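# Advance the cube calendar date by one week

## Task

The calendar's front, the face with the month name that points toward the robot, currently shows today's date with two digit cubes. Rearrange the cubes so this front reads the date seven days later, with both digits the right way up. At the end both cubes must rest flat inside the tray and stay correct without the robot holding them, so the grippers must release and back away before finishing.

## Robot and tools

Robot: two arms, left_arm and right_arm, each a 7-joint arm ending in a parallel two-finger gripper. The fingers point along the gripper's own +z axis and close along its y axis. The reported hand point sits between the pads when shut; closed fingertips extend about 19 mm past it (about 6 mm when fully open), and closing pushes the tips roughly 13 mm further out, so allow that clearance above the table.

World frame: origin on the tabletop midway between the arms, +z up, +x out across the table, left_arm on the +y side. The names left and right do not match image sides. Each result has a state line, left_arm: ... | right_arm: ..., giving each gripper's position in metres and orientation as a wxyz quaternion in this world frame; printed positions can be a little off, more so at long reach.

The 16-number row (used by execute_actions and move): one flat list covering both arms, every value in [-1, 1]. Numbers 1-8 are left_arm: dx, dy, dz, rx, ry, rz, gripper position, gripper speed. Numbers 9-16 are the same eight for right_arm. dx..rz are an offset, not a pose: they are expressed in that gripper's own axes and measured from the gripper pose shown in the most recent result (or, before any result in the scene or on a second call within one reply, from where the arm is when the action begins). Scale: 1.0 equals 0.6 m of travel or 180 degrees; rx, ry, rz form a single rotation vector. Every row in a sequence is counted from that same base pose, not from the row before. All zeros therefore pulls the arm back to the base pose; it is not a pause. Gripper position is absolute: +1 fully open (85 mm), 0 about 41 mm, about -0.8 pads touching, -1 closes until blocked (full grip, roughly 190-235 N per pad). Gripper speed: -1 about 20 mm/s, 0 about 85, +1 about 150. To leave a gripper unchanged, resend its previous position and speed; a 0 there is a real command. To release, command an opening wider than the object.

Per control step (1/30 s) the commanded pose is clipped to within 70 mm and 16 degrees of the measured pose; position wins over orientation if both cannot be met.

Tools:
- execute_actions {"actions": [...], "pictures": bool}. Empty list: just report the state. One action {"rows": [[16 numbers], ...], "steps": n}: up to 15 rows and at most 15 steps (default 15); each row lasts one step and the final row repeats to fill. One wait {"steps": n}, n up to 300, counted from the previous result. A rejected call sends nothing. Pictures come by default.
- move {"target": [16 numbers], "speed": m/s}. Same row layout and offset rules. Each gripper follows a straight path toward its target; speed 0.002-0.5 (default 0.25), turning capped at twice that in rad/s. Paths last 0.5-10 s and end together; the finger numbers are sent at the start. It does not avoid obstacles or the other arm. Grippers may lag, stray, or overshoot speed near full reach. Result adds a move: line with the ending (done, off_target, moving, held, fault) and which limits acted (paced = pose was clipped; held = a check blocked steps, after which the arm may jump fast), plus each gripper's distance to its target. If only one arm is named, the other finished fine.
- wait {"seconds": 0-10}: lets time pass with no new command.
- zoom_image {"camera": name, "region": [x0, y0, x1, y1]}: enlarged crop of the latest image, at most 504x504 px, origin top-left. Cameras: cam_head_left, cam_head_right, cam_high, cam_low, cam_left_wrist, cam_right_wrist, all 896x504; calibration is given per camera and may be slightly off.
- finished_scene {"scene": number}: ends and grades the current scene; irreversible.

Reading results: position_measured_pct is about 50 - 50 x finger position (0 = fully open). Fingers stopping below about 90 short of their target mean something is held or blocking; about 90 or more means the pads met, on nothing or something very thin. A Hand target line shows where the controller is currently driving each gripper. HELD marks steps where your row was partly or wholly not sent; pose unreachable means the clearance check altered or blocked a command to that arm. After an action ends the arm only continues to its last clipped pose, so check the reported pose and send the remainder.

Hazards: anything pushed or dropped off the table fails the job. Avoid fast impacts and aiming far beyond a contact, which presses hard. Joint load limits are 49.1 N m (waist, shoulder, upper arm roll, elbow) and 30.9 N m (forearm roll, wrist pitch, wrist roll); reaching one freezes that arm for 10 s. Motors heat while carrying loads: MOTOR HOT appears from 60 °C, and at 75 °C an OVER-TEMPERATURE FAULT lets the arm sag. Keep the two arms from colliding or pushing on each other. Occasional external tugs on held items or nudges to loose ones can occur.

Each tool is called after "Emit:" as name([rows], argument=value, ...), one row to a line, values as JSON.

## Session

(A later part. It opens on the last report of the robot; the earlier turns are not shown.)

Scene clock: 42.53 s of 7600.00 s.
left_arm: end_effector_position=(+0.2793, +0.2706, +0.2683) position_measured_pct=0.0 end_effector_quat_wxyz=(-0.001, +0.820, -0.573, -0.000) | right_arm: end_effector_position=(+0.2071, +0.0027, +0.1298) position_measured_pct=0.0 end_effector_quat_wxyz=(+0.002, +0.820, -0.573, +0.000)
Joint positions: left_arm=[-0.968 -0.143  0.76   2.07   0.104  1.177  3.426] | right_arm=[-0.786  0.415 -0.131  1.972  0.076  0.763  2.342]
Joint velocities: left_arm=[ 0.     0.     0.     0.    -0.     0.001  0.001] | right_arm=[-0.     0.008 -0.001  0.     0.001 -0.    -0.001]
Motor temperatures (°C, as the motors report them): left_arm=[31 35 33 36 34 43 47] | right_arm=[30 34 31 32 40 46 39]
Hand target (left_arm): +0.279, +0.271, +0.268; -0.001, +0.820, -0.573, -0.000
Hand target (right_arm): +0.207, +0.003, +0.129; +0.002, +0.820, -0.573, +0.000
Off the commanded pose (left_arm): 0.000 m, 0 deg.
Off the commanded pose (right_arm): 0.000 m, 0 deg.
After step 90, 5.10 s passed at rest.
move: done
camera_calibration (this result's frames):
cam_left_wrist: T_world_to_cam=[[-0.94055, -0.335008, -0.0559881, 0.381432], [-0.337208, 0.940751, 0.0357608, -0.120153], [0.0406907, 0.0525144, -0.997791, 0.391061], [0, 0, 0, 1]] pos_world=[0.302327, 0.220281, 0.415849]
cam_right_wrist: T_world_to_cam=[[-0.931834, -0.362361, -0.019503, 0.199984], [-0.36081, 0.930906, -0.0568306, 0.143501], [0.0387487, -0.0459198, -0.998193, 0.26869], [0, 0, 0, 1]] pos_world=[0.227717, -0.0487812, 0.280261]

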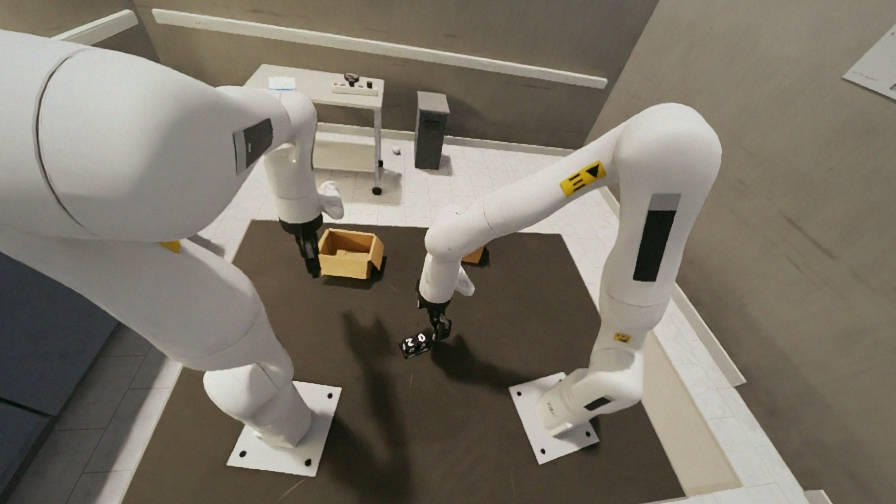

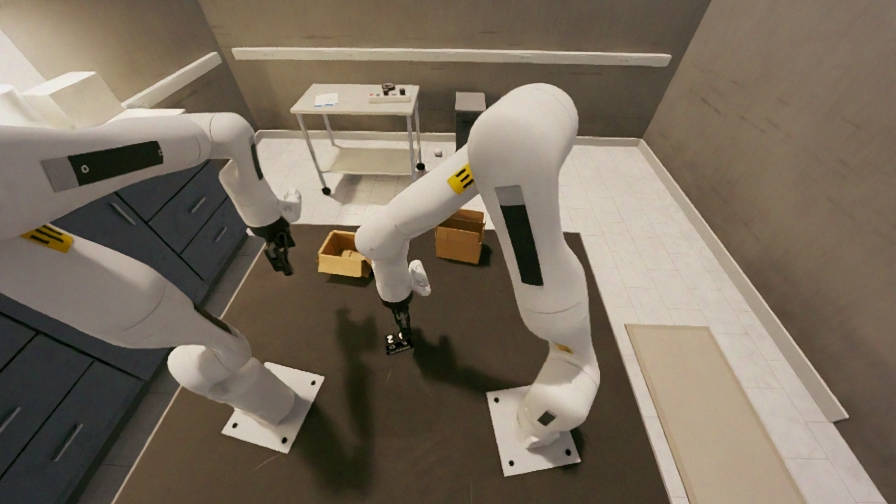

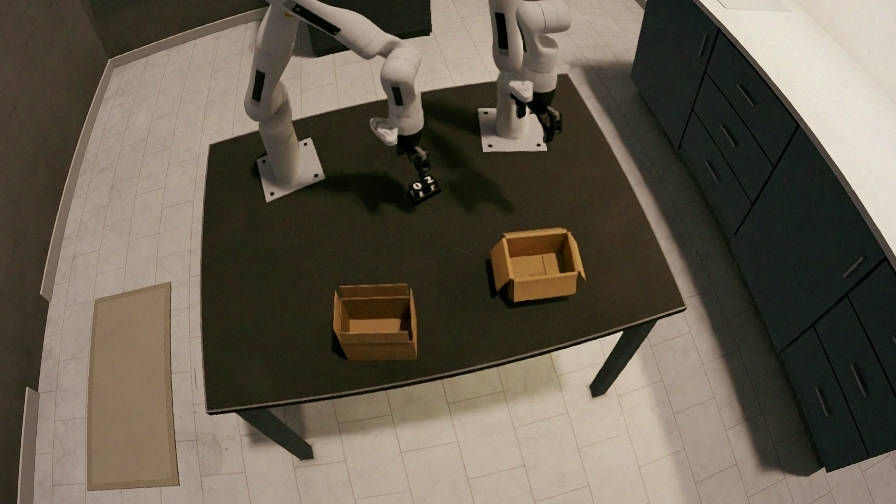

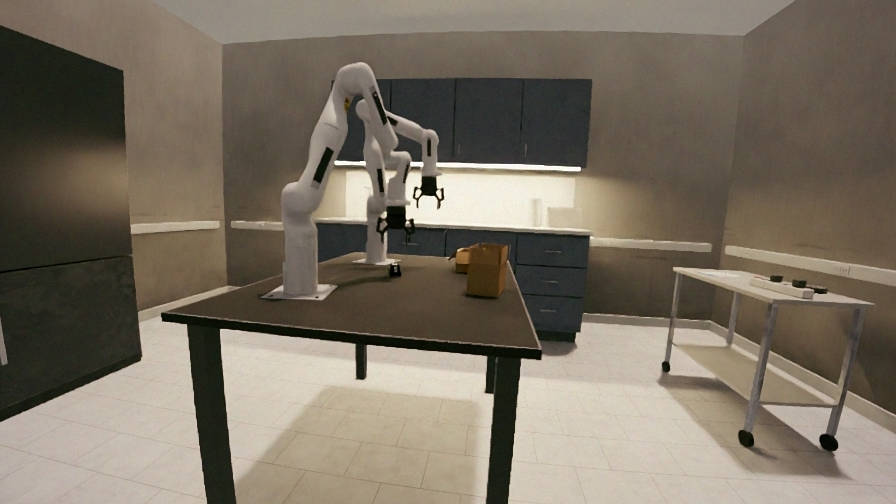

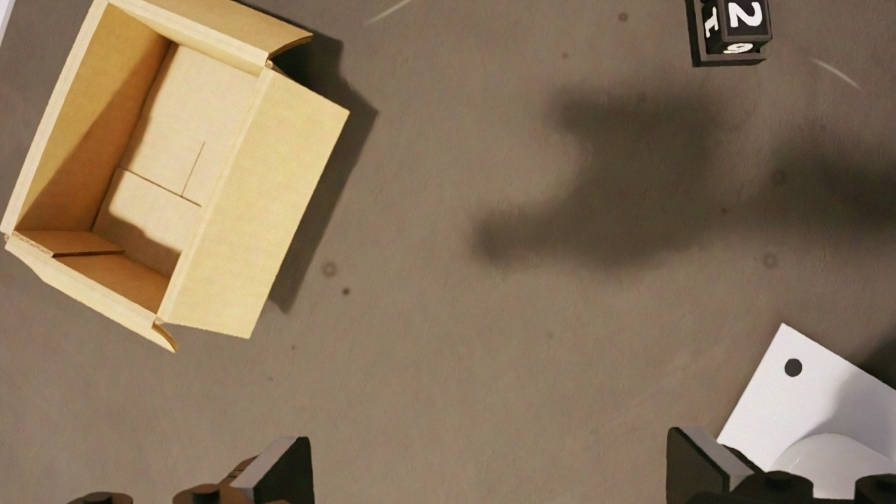

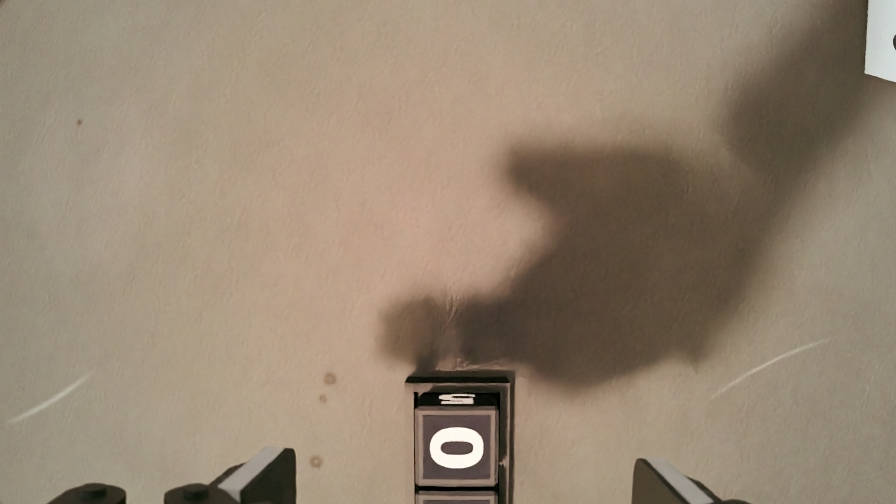

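Emit:
move(target=[0,0,0,0,0,0,1,0, -0.005,-0.004,0.1455,0,0,0,0.4,0], speed=0.1)

Scene clock: 46.00 s of 7600.00 s.
left_arm: end_effector_position=(+0.2793, +0.2706, +0.2683) position_measured_pct=0.0 end_effector_quat_wxyz=(-0.001, +0.820, -0.573, -0.000) | right_arm: end_effector_position=(+0.2080, +0.0064, +0.0425) position_measured_pct=29.8 end_effector_quat_wxyz=(+0.001, +0.820, -0.572, +0.000)
Joint positions: left_arm=[-0.968 -0.143  0.76   2.07   0.104  1.177  3.426] | right_arm=[-0.814  0.606 -0.101  2.044  0.119  0.501  2.301]
Joint velocities: left_arm=[-0.    -0.    -0.    -0.     0.     0.    -0.001] | right_arm=[-0.002  0.006 -0.     0.     0.     0.001 -0.   ]
Motor temperatures (°C, as the motors report them): left_arm=[31 35 33 36 34 43 47] | right_arm=[30 34 31 32 40 46 39]
Hand target (left_arm): +0.279, +0.271, +0.268; -0.001, +0.820, -0.573, -0.000
Hand target (right_arm): +0.208, +0.006, +0.042; +0.002, +0.820, -0.572, +0.000
Off the commanded pose (left_arm): 0.000 m, 0 deg.
Off the commanded pose (right_arm): 0.000 m, 0 deg.
move: done
camera_calibration (this result's frames):
cam_left_wrist: T_world_to_cam=[[-0.940551, -0.335007, -0.0559898, 0.381433], [-0.337207, 0.940751, 0.0357595, -0.120153], [0.0406927, 0.0525138, -0.997791, 0.391061], [0, 0, 0, 1]] pos_world=[0.302327, 0.22028, 0.41585]
cam_right_wrist: T_world_to_cam=[[-0.931617, -0.362891, -0.0200173, 0.200474], [-0.361333, 0.930729, -0.0564097, 0.135514], [0.0391012, -0.0453193, -0.998207, 0.181625], [0, 0, 0, 1]] pos_world=[0.228629, -0.0451455, 0.192957]

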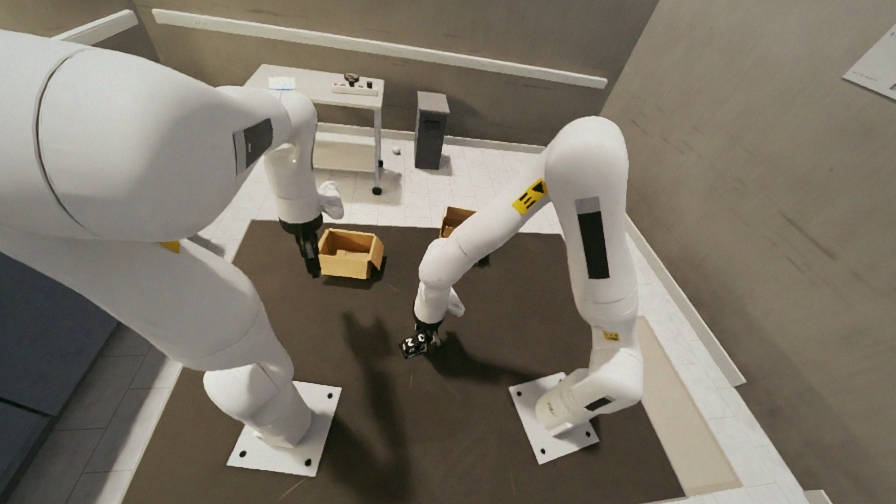

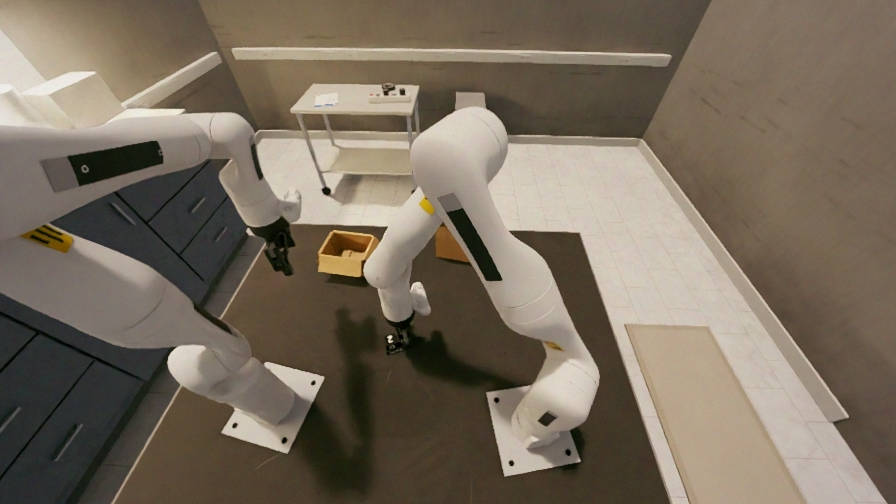

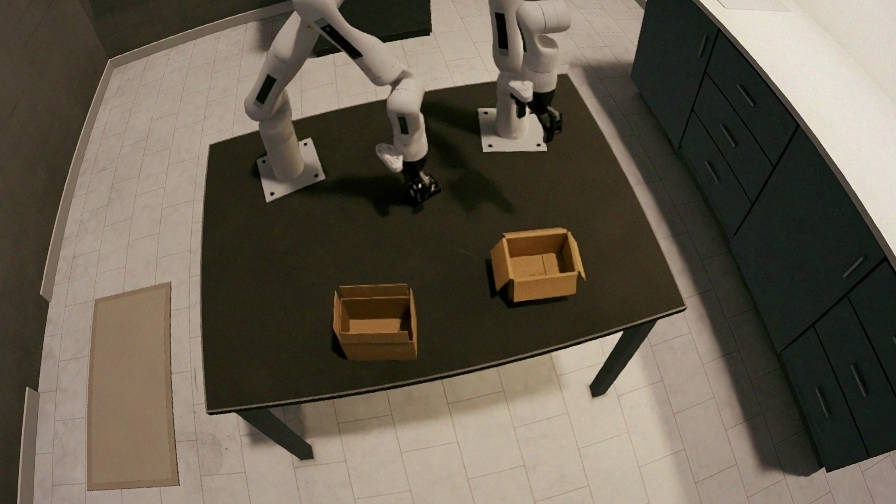

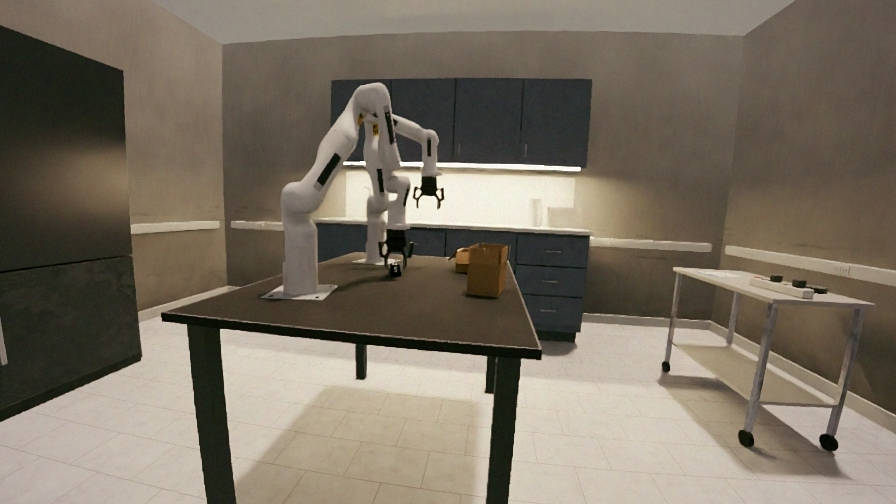

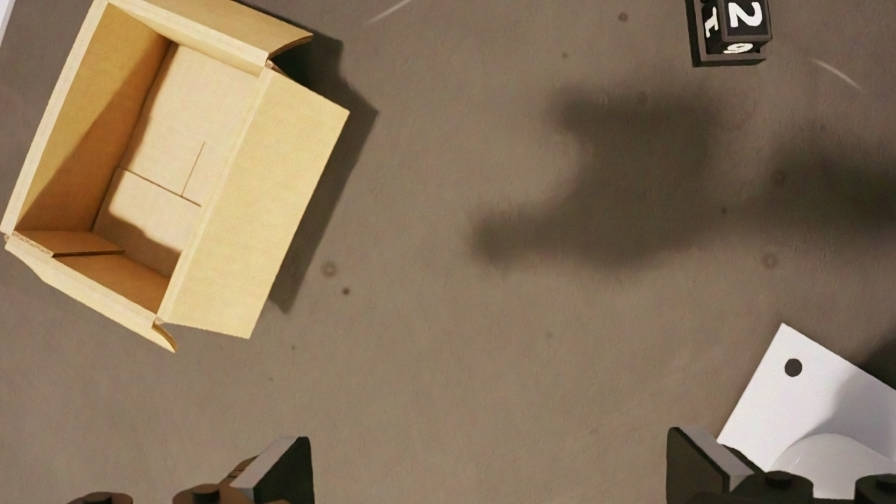

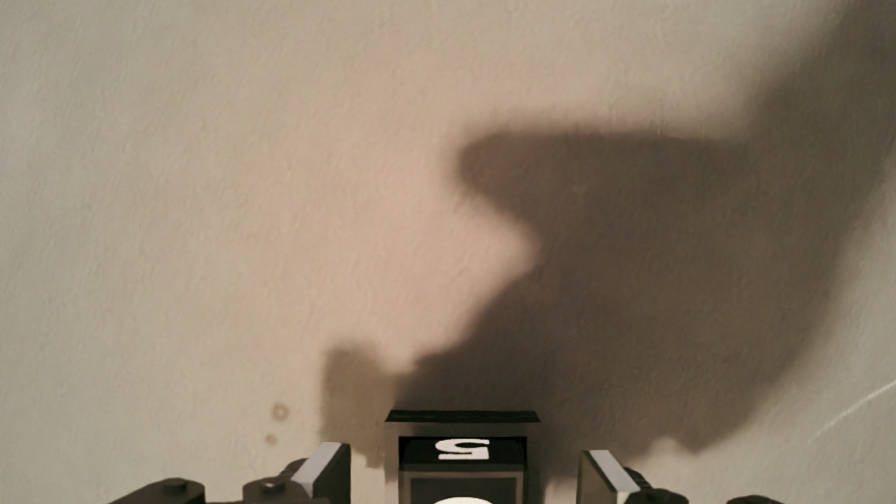

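Centred. Grip.

Emit:
move(target=[0,0,0,0,0,0,1,0, 0,0,0,0,0,0,-1,-0.3])

Emit:
move(target=[0,0,0,0,0,0,1,0, 0,0,-0.12,0,0,0,-1,-0.3], speed=0.1)

Scene clock: 49.30 s of 7600.00 s.
left_arm: end_effector_position=(+0.2793, +0.2706, +0.2683) position_measured_pct=0.0 end_effector_quat_wxyz=(-0.001, +0.820, -0.573, -0.000) | right_arm: end_effector_position=(+0.2081, +0.0066, +0.0431) position_measured_pct=63.1 end_effector_quat_wxyz=(+0.001, +0.820, -0.572, +0.000)
Joint positions: left_arm=[-0.968 -0.143  0.76   2.07   0.104  1.177  3.426] | right_arm=[-0.814  0.604 -0.101  2.043  0.119  0.501  2.301]
Joint velocities: left_arm=[ 0.     0.    -0.    -0.001 -0.001 -0.001 -0.   ] | right_arm=[ 0. -0.  0. -0.  0.  0. -0.]
Motor temperatures (°C, as the motors report them): left_arm=[31 35 33 36 34 43 47] | right_arm=[30 34 31 32 40 46 39]
Hand target (left_arm): +0.279, +0.271, +0.268; -0.001, +0.820, -0.573, -0.000
Hand target (right_arm): +0.208, +0.006, +0.043; +0.001, +0.820, -0.572, +0.000
Off the commanded pose (left_arm): 0.000 m, 0 deg.
Off the commanded pose (right_arm): 0.001 m, 0 deg.
move: done
camera_calibration (this result's frames):
cam_left_wrist: T_world_to_cam=[[-0.94055, -0.335007, -0.0559916, 0.381434], [-0.337207, 0.940751, 0.0357582, -0.120152], [0.0406949, 0.0525132, -0.997791, 0.39106], [0, 0, 0, 1]] pos_world=[0.302328, 0.22028, 0.41585]
cam_right_wrist: T_world_to_cam=[[-0.931594, -0.362903, -0.0208436, 0.20068], [-0.361329, 0.930763, -0.0558657, 0.135397], [0.0396743, -0.0445127, -0.998221, 0.182113], [0, 0, 0, 1]] pos_world=[0.22865, -0.0450887, 0.193536]

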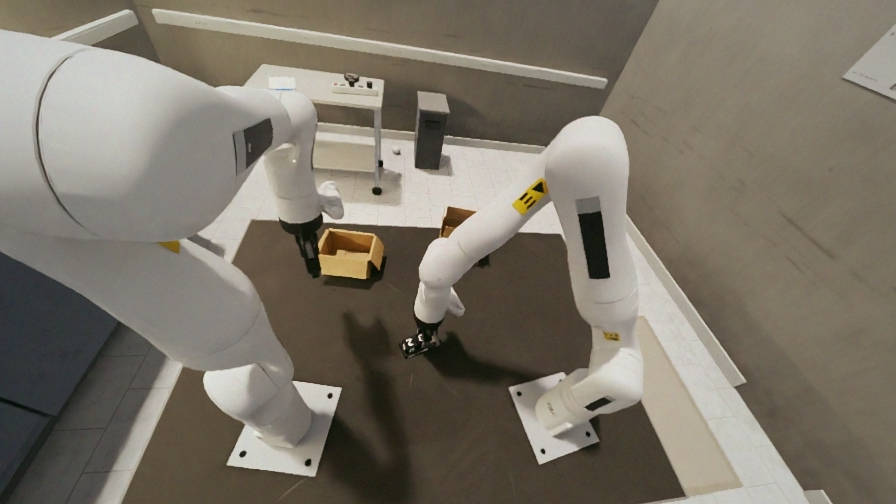

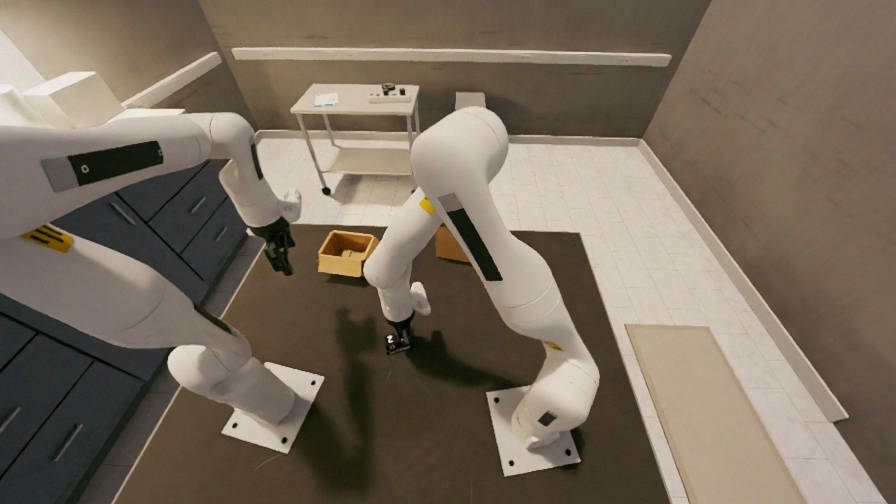

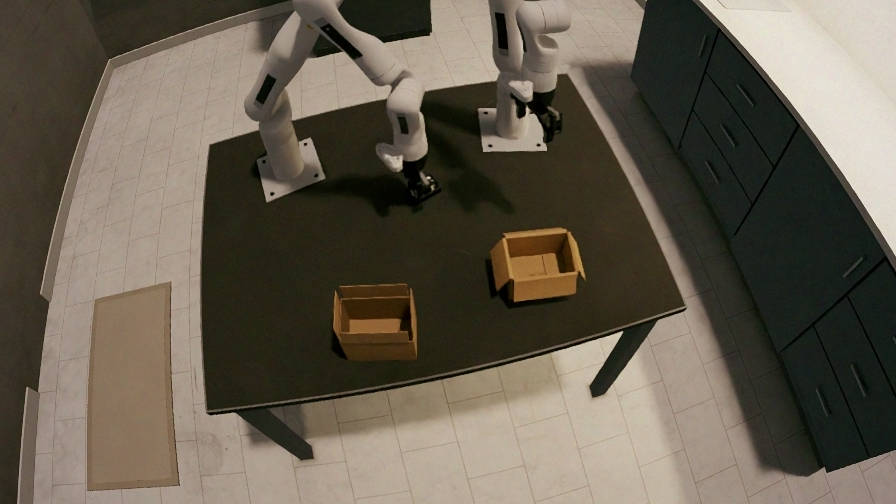

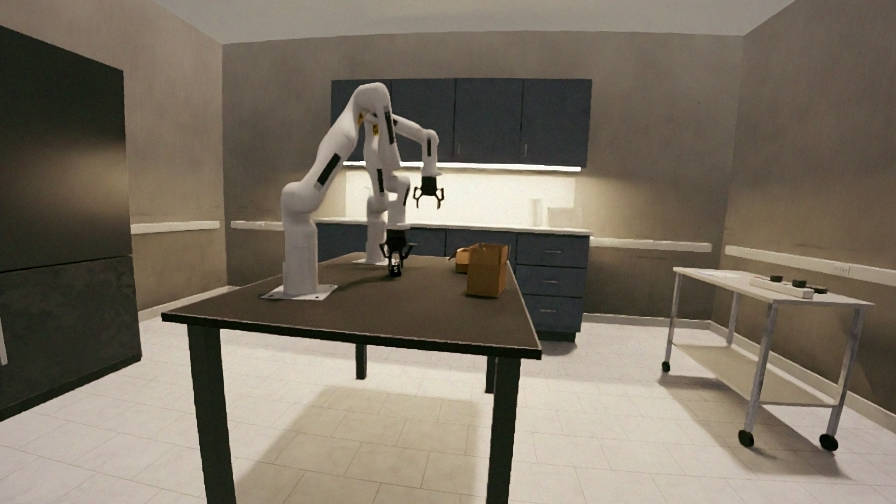

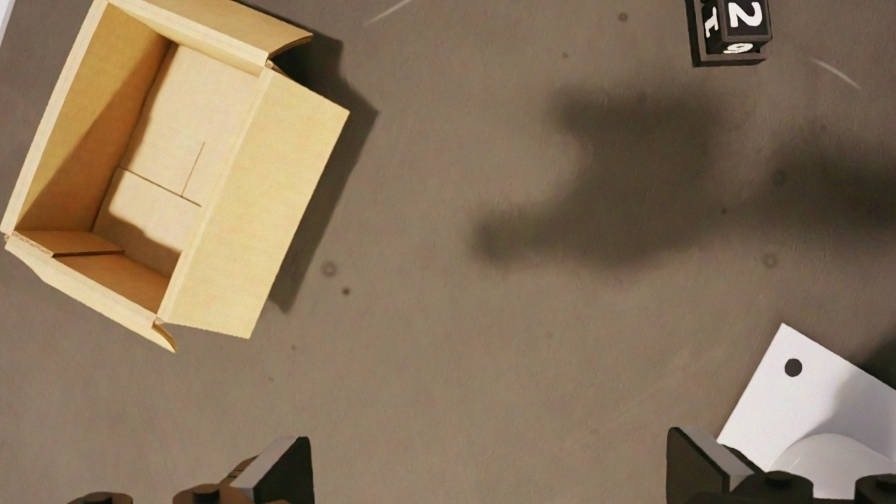

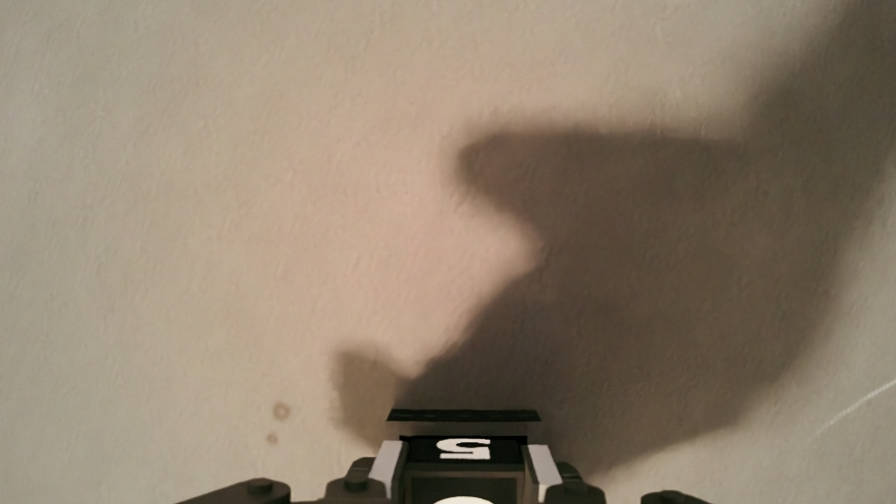

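Scene clock: 50.30 s of 7600.00 s.
left_arm: end_effector_position=(+0.2793, +0.2706, +0.2683) position_measured_pct=0.0 end_effector_quat_wxyz=(-0.001, +0.820, -0.573, -0.000) | right_arm: end_effector_position=(+0.2083, +0.0065, +0.1150) position_measured_pct=63.1 end_effector_quat_wxyz=(+0.001, +0.820, -0.573, +0.000)
Joint positions: left_arm=[-0.968 -0.143  0.76   2.07   0.104  1.177  3.426] | right_arm=[-0.792  0.45  -0.127  1.979  0.084  0.721  2.333]
Joint velocities: left_arm=[ 0.    -0.002  0.    -0.    -0.001  0.    -0.002] | right_arm=[ 0.    -0.007  0.001 -0.001 -0.     0.001  0.   ]
Motor temperatures (°C, as the motors report them): left_arm=[31 35 33 36 34 43 47] | right_arm=[30 34 31 32 40 46 39]
Hand target (left_arm): +0.279, +0.271, +0.268; -0.001, +0.820, -0.573, -0.000
Hand target (right_arm): +0.208, +0.007, +0.115; +0.001, +0.820, -0.573, +0.000
Off the commanded pose (left_arm): 0.000 m, 0 deg.
Off the commanded pose (right_arm): 0.000 m, 0 deg.
move: done
camera_calibration (this result's frames):
cam_left_wrist: T_world_to_cam=[[-0.940551, -0.335007, -0.055993, 0.381435], [-0.337207, 0.940751, 0.0357571, -0.120151], [0.0406966, 0.0525126, -0.997791, 0.39106], [0, 0, 0, 1]] pos_world=[0.302328, 0.22028, 0.41585]
cam_right_wrist: T_world_to_cam=[[-0.931771, -0.362481, -0.0202823, 0.202257], [-0.360915, 0.930897, -0.0563222, 0.13958], [0.0392964, -0.0451592, -0.998207, 0.25396], [0, 0, 0, 1]] pos_world=[0.228854, -0.0451515, 0.265469]

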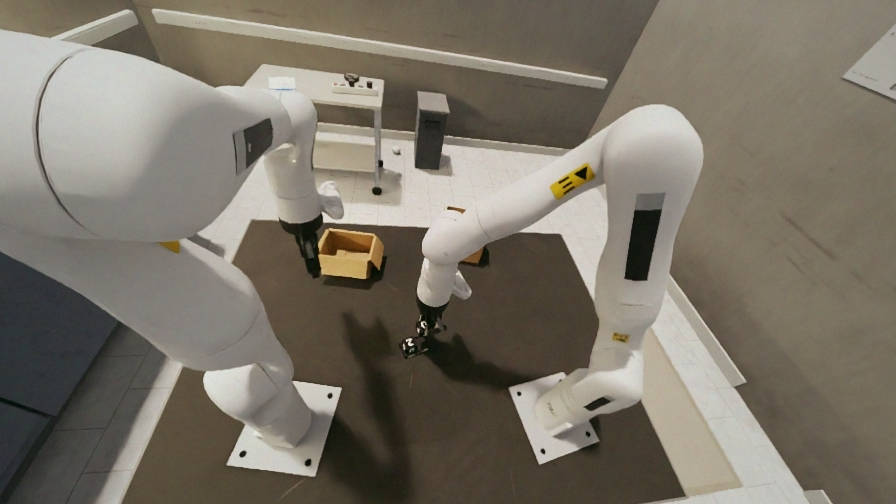

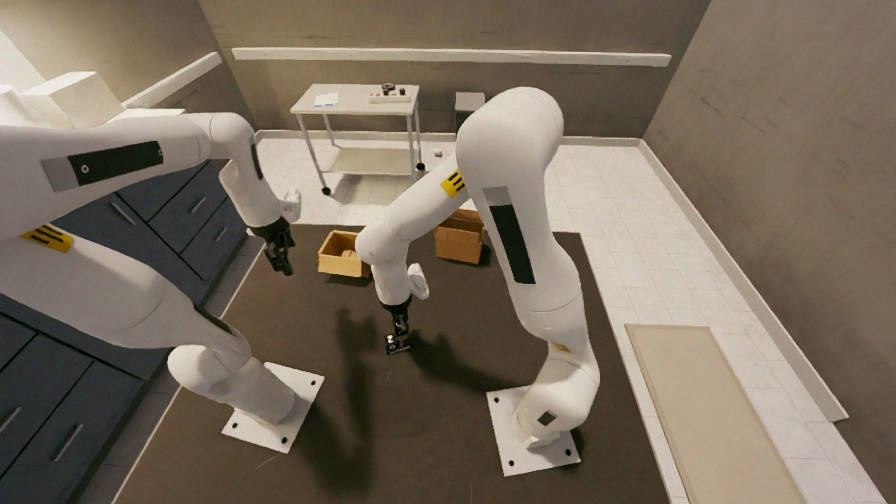

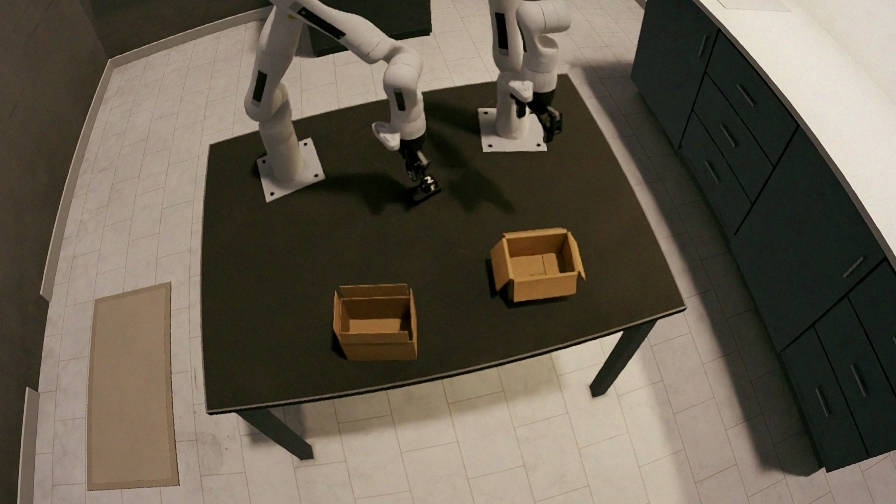

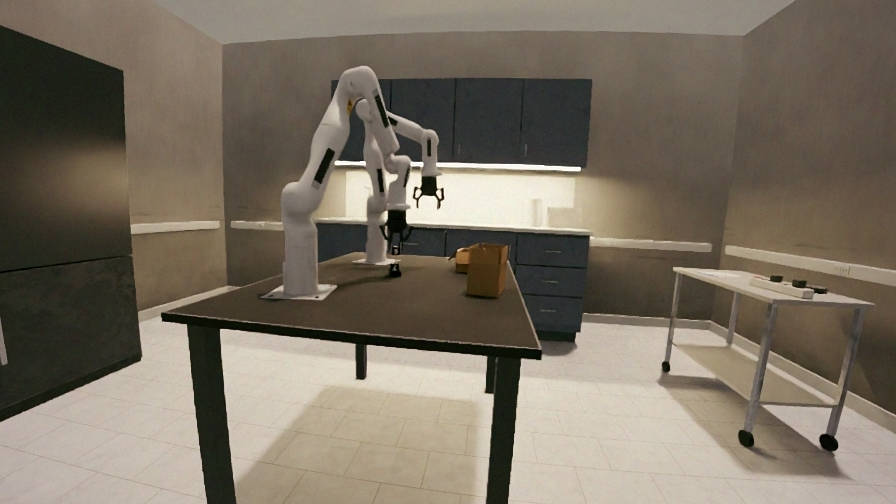

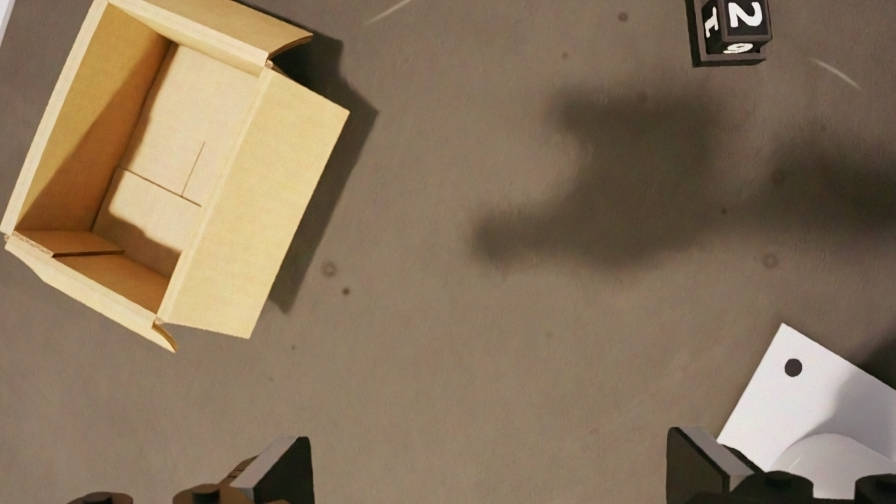

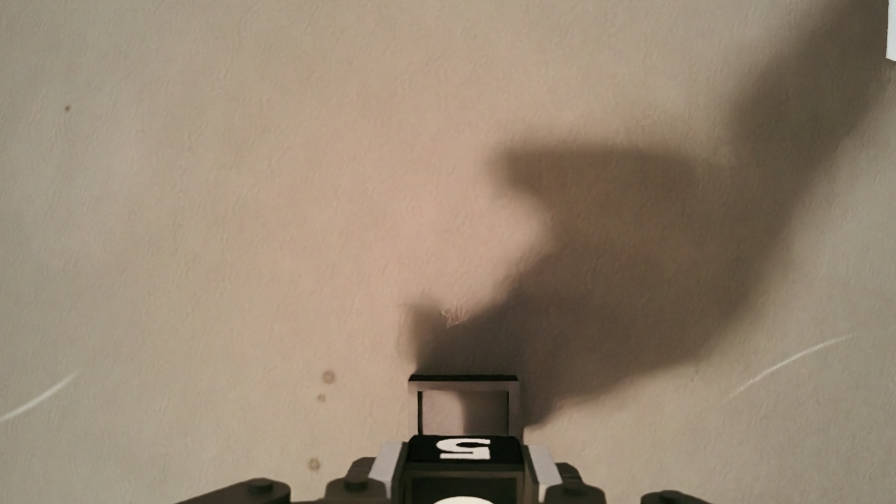

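Emit:
move(target=[0.304,0.26,0.23,0,0,0,0.5,0, 0.36,-0.05,-0.06,0,0,0.995,-1,-0.3], speed=0.3)

Scene clock: 63.63 s of 7600.00 s.
left_arm: end_effector_position=(+0.1961, +0.0475, +0.1292) position_measured_pct=25.0 end_effector_quat_wxyz=(-0.003, +0.820, -0.572, -0.001) | right_arm: end_effector_position=(+0.3104, -0.1868, +0.1512) position_measured_pct=63.1 end_effector_quat_wxyz=(-0.000, +0.566, +0.824, -0.002)
Joint positions: left_arm=[ 0.037  0.429  0.929  2.198 -0.519  0.75   4.999] | right_arm=[-0.889  0.358  0.761  2.109 -0.34   0.801  0.259]
Joint velocities: left_arm=[ 0.009  0.006  0.005  0.001 -0.001  0.001  0.005] | right_arm=[-0.001  0.001 -0.002 -0.     0.     0.001 -0.   ]
Motor temperatures (°C, as the motors report them): left_arm=[31 35 33 36 34 43 47] | right_arm=[30 34 31 32 40 46 39]
Hand target (left_arm): +0.196, +0.047, +0.129; -0.003, +0.820, -0.573, -0.001
Hand target (right_arm): +0.310, -0.187, +0.151; -0.000, +0.566, +0.824, -0.002
Off the commanded pose (left_arm): 0.002 m, 0 deg.
Off the commanded pose (right_arm): 0.001 m, 0 deg.
After step 90, 4.80 s passed at rest.
move: done
camera_calibration (this result's frames):
cam_left_wrist: T_world_to_cam=[[-0.939912, -0.336257, -0.0591305, 0.220985], [-0.338743, 0.940092, 0.0384827, 0.066611], [0.042648, 0.0562003, -0.997508, 0.266773], [0, 0, 0, 1]] pos_world=[0.218894, -0.00330523, 0.276612]
cam_right_wrist: T_world_to_cam=[[0.925672, 0.377437, -0.0259472, -0.209378], [0.375774, -0.925214, -0.052667, -0.217584], [-0.0438851, 0.0390021, -0.998275, 0.318836], [0, 0, 0, 1]] pos_world=[0.28957, -0.13472, 0.301394]

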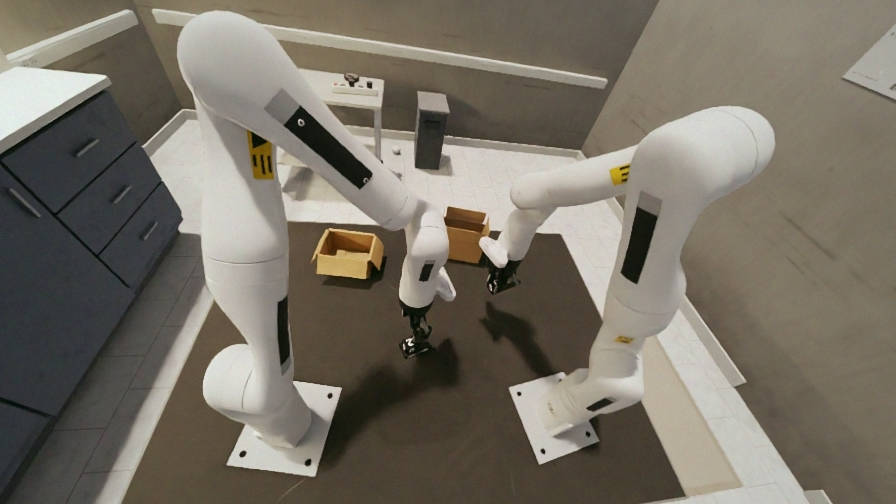

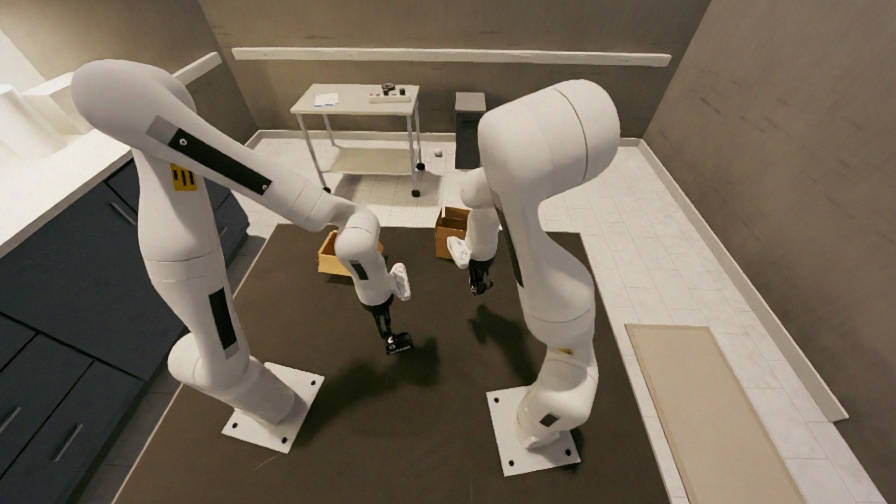

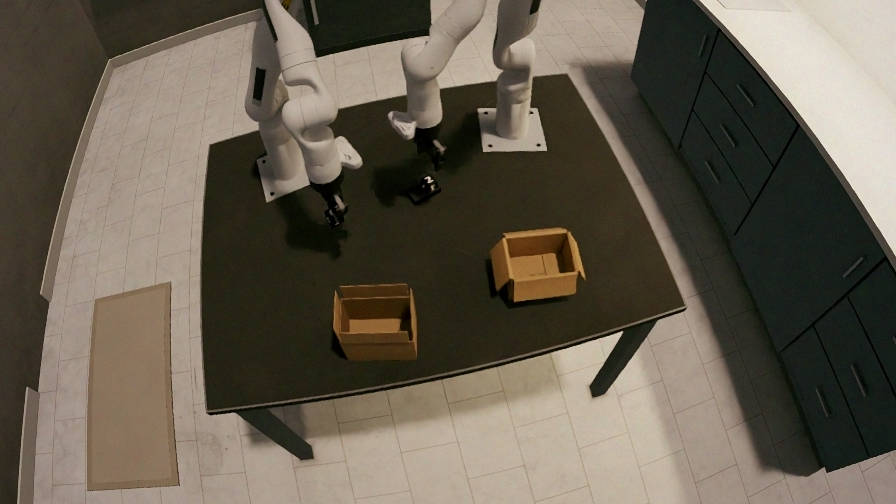

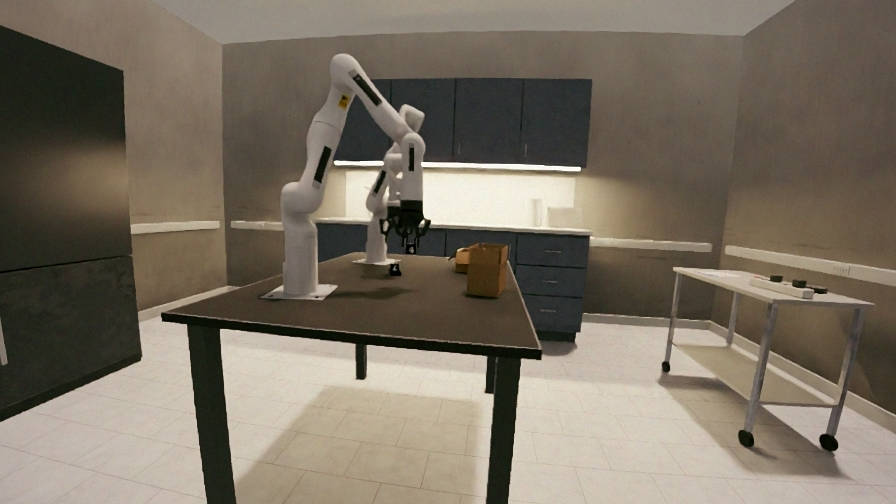

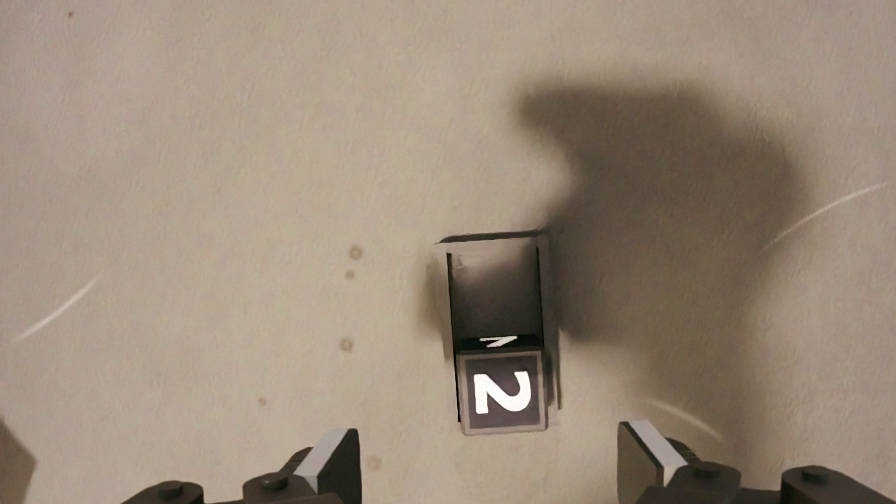

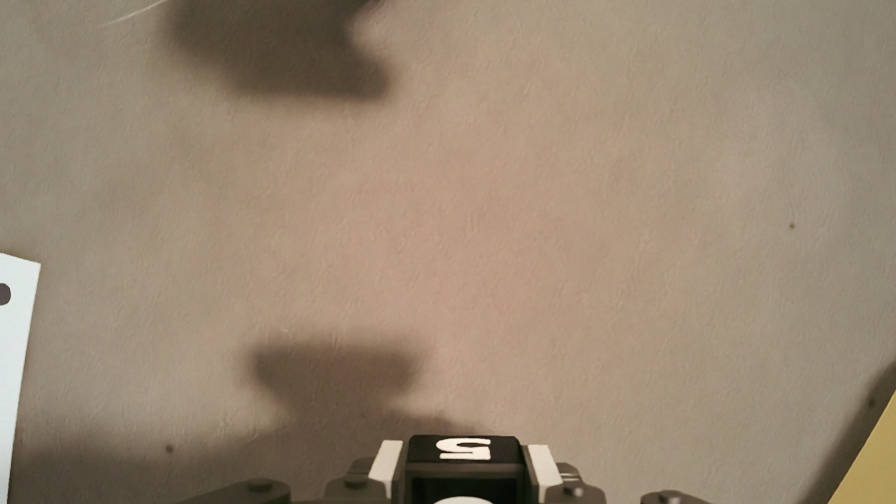

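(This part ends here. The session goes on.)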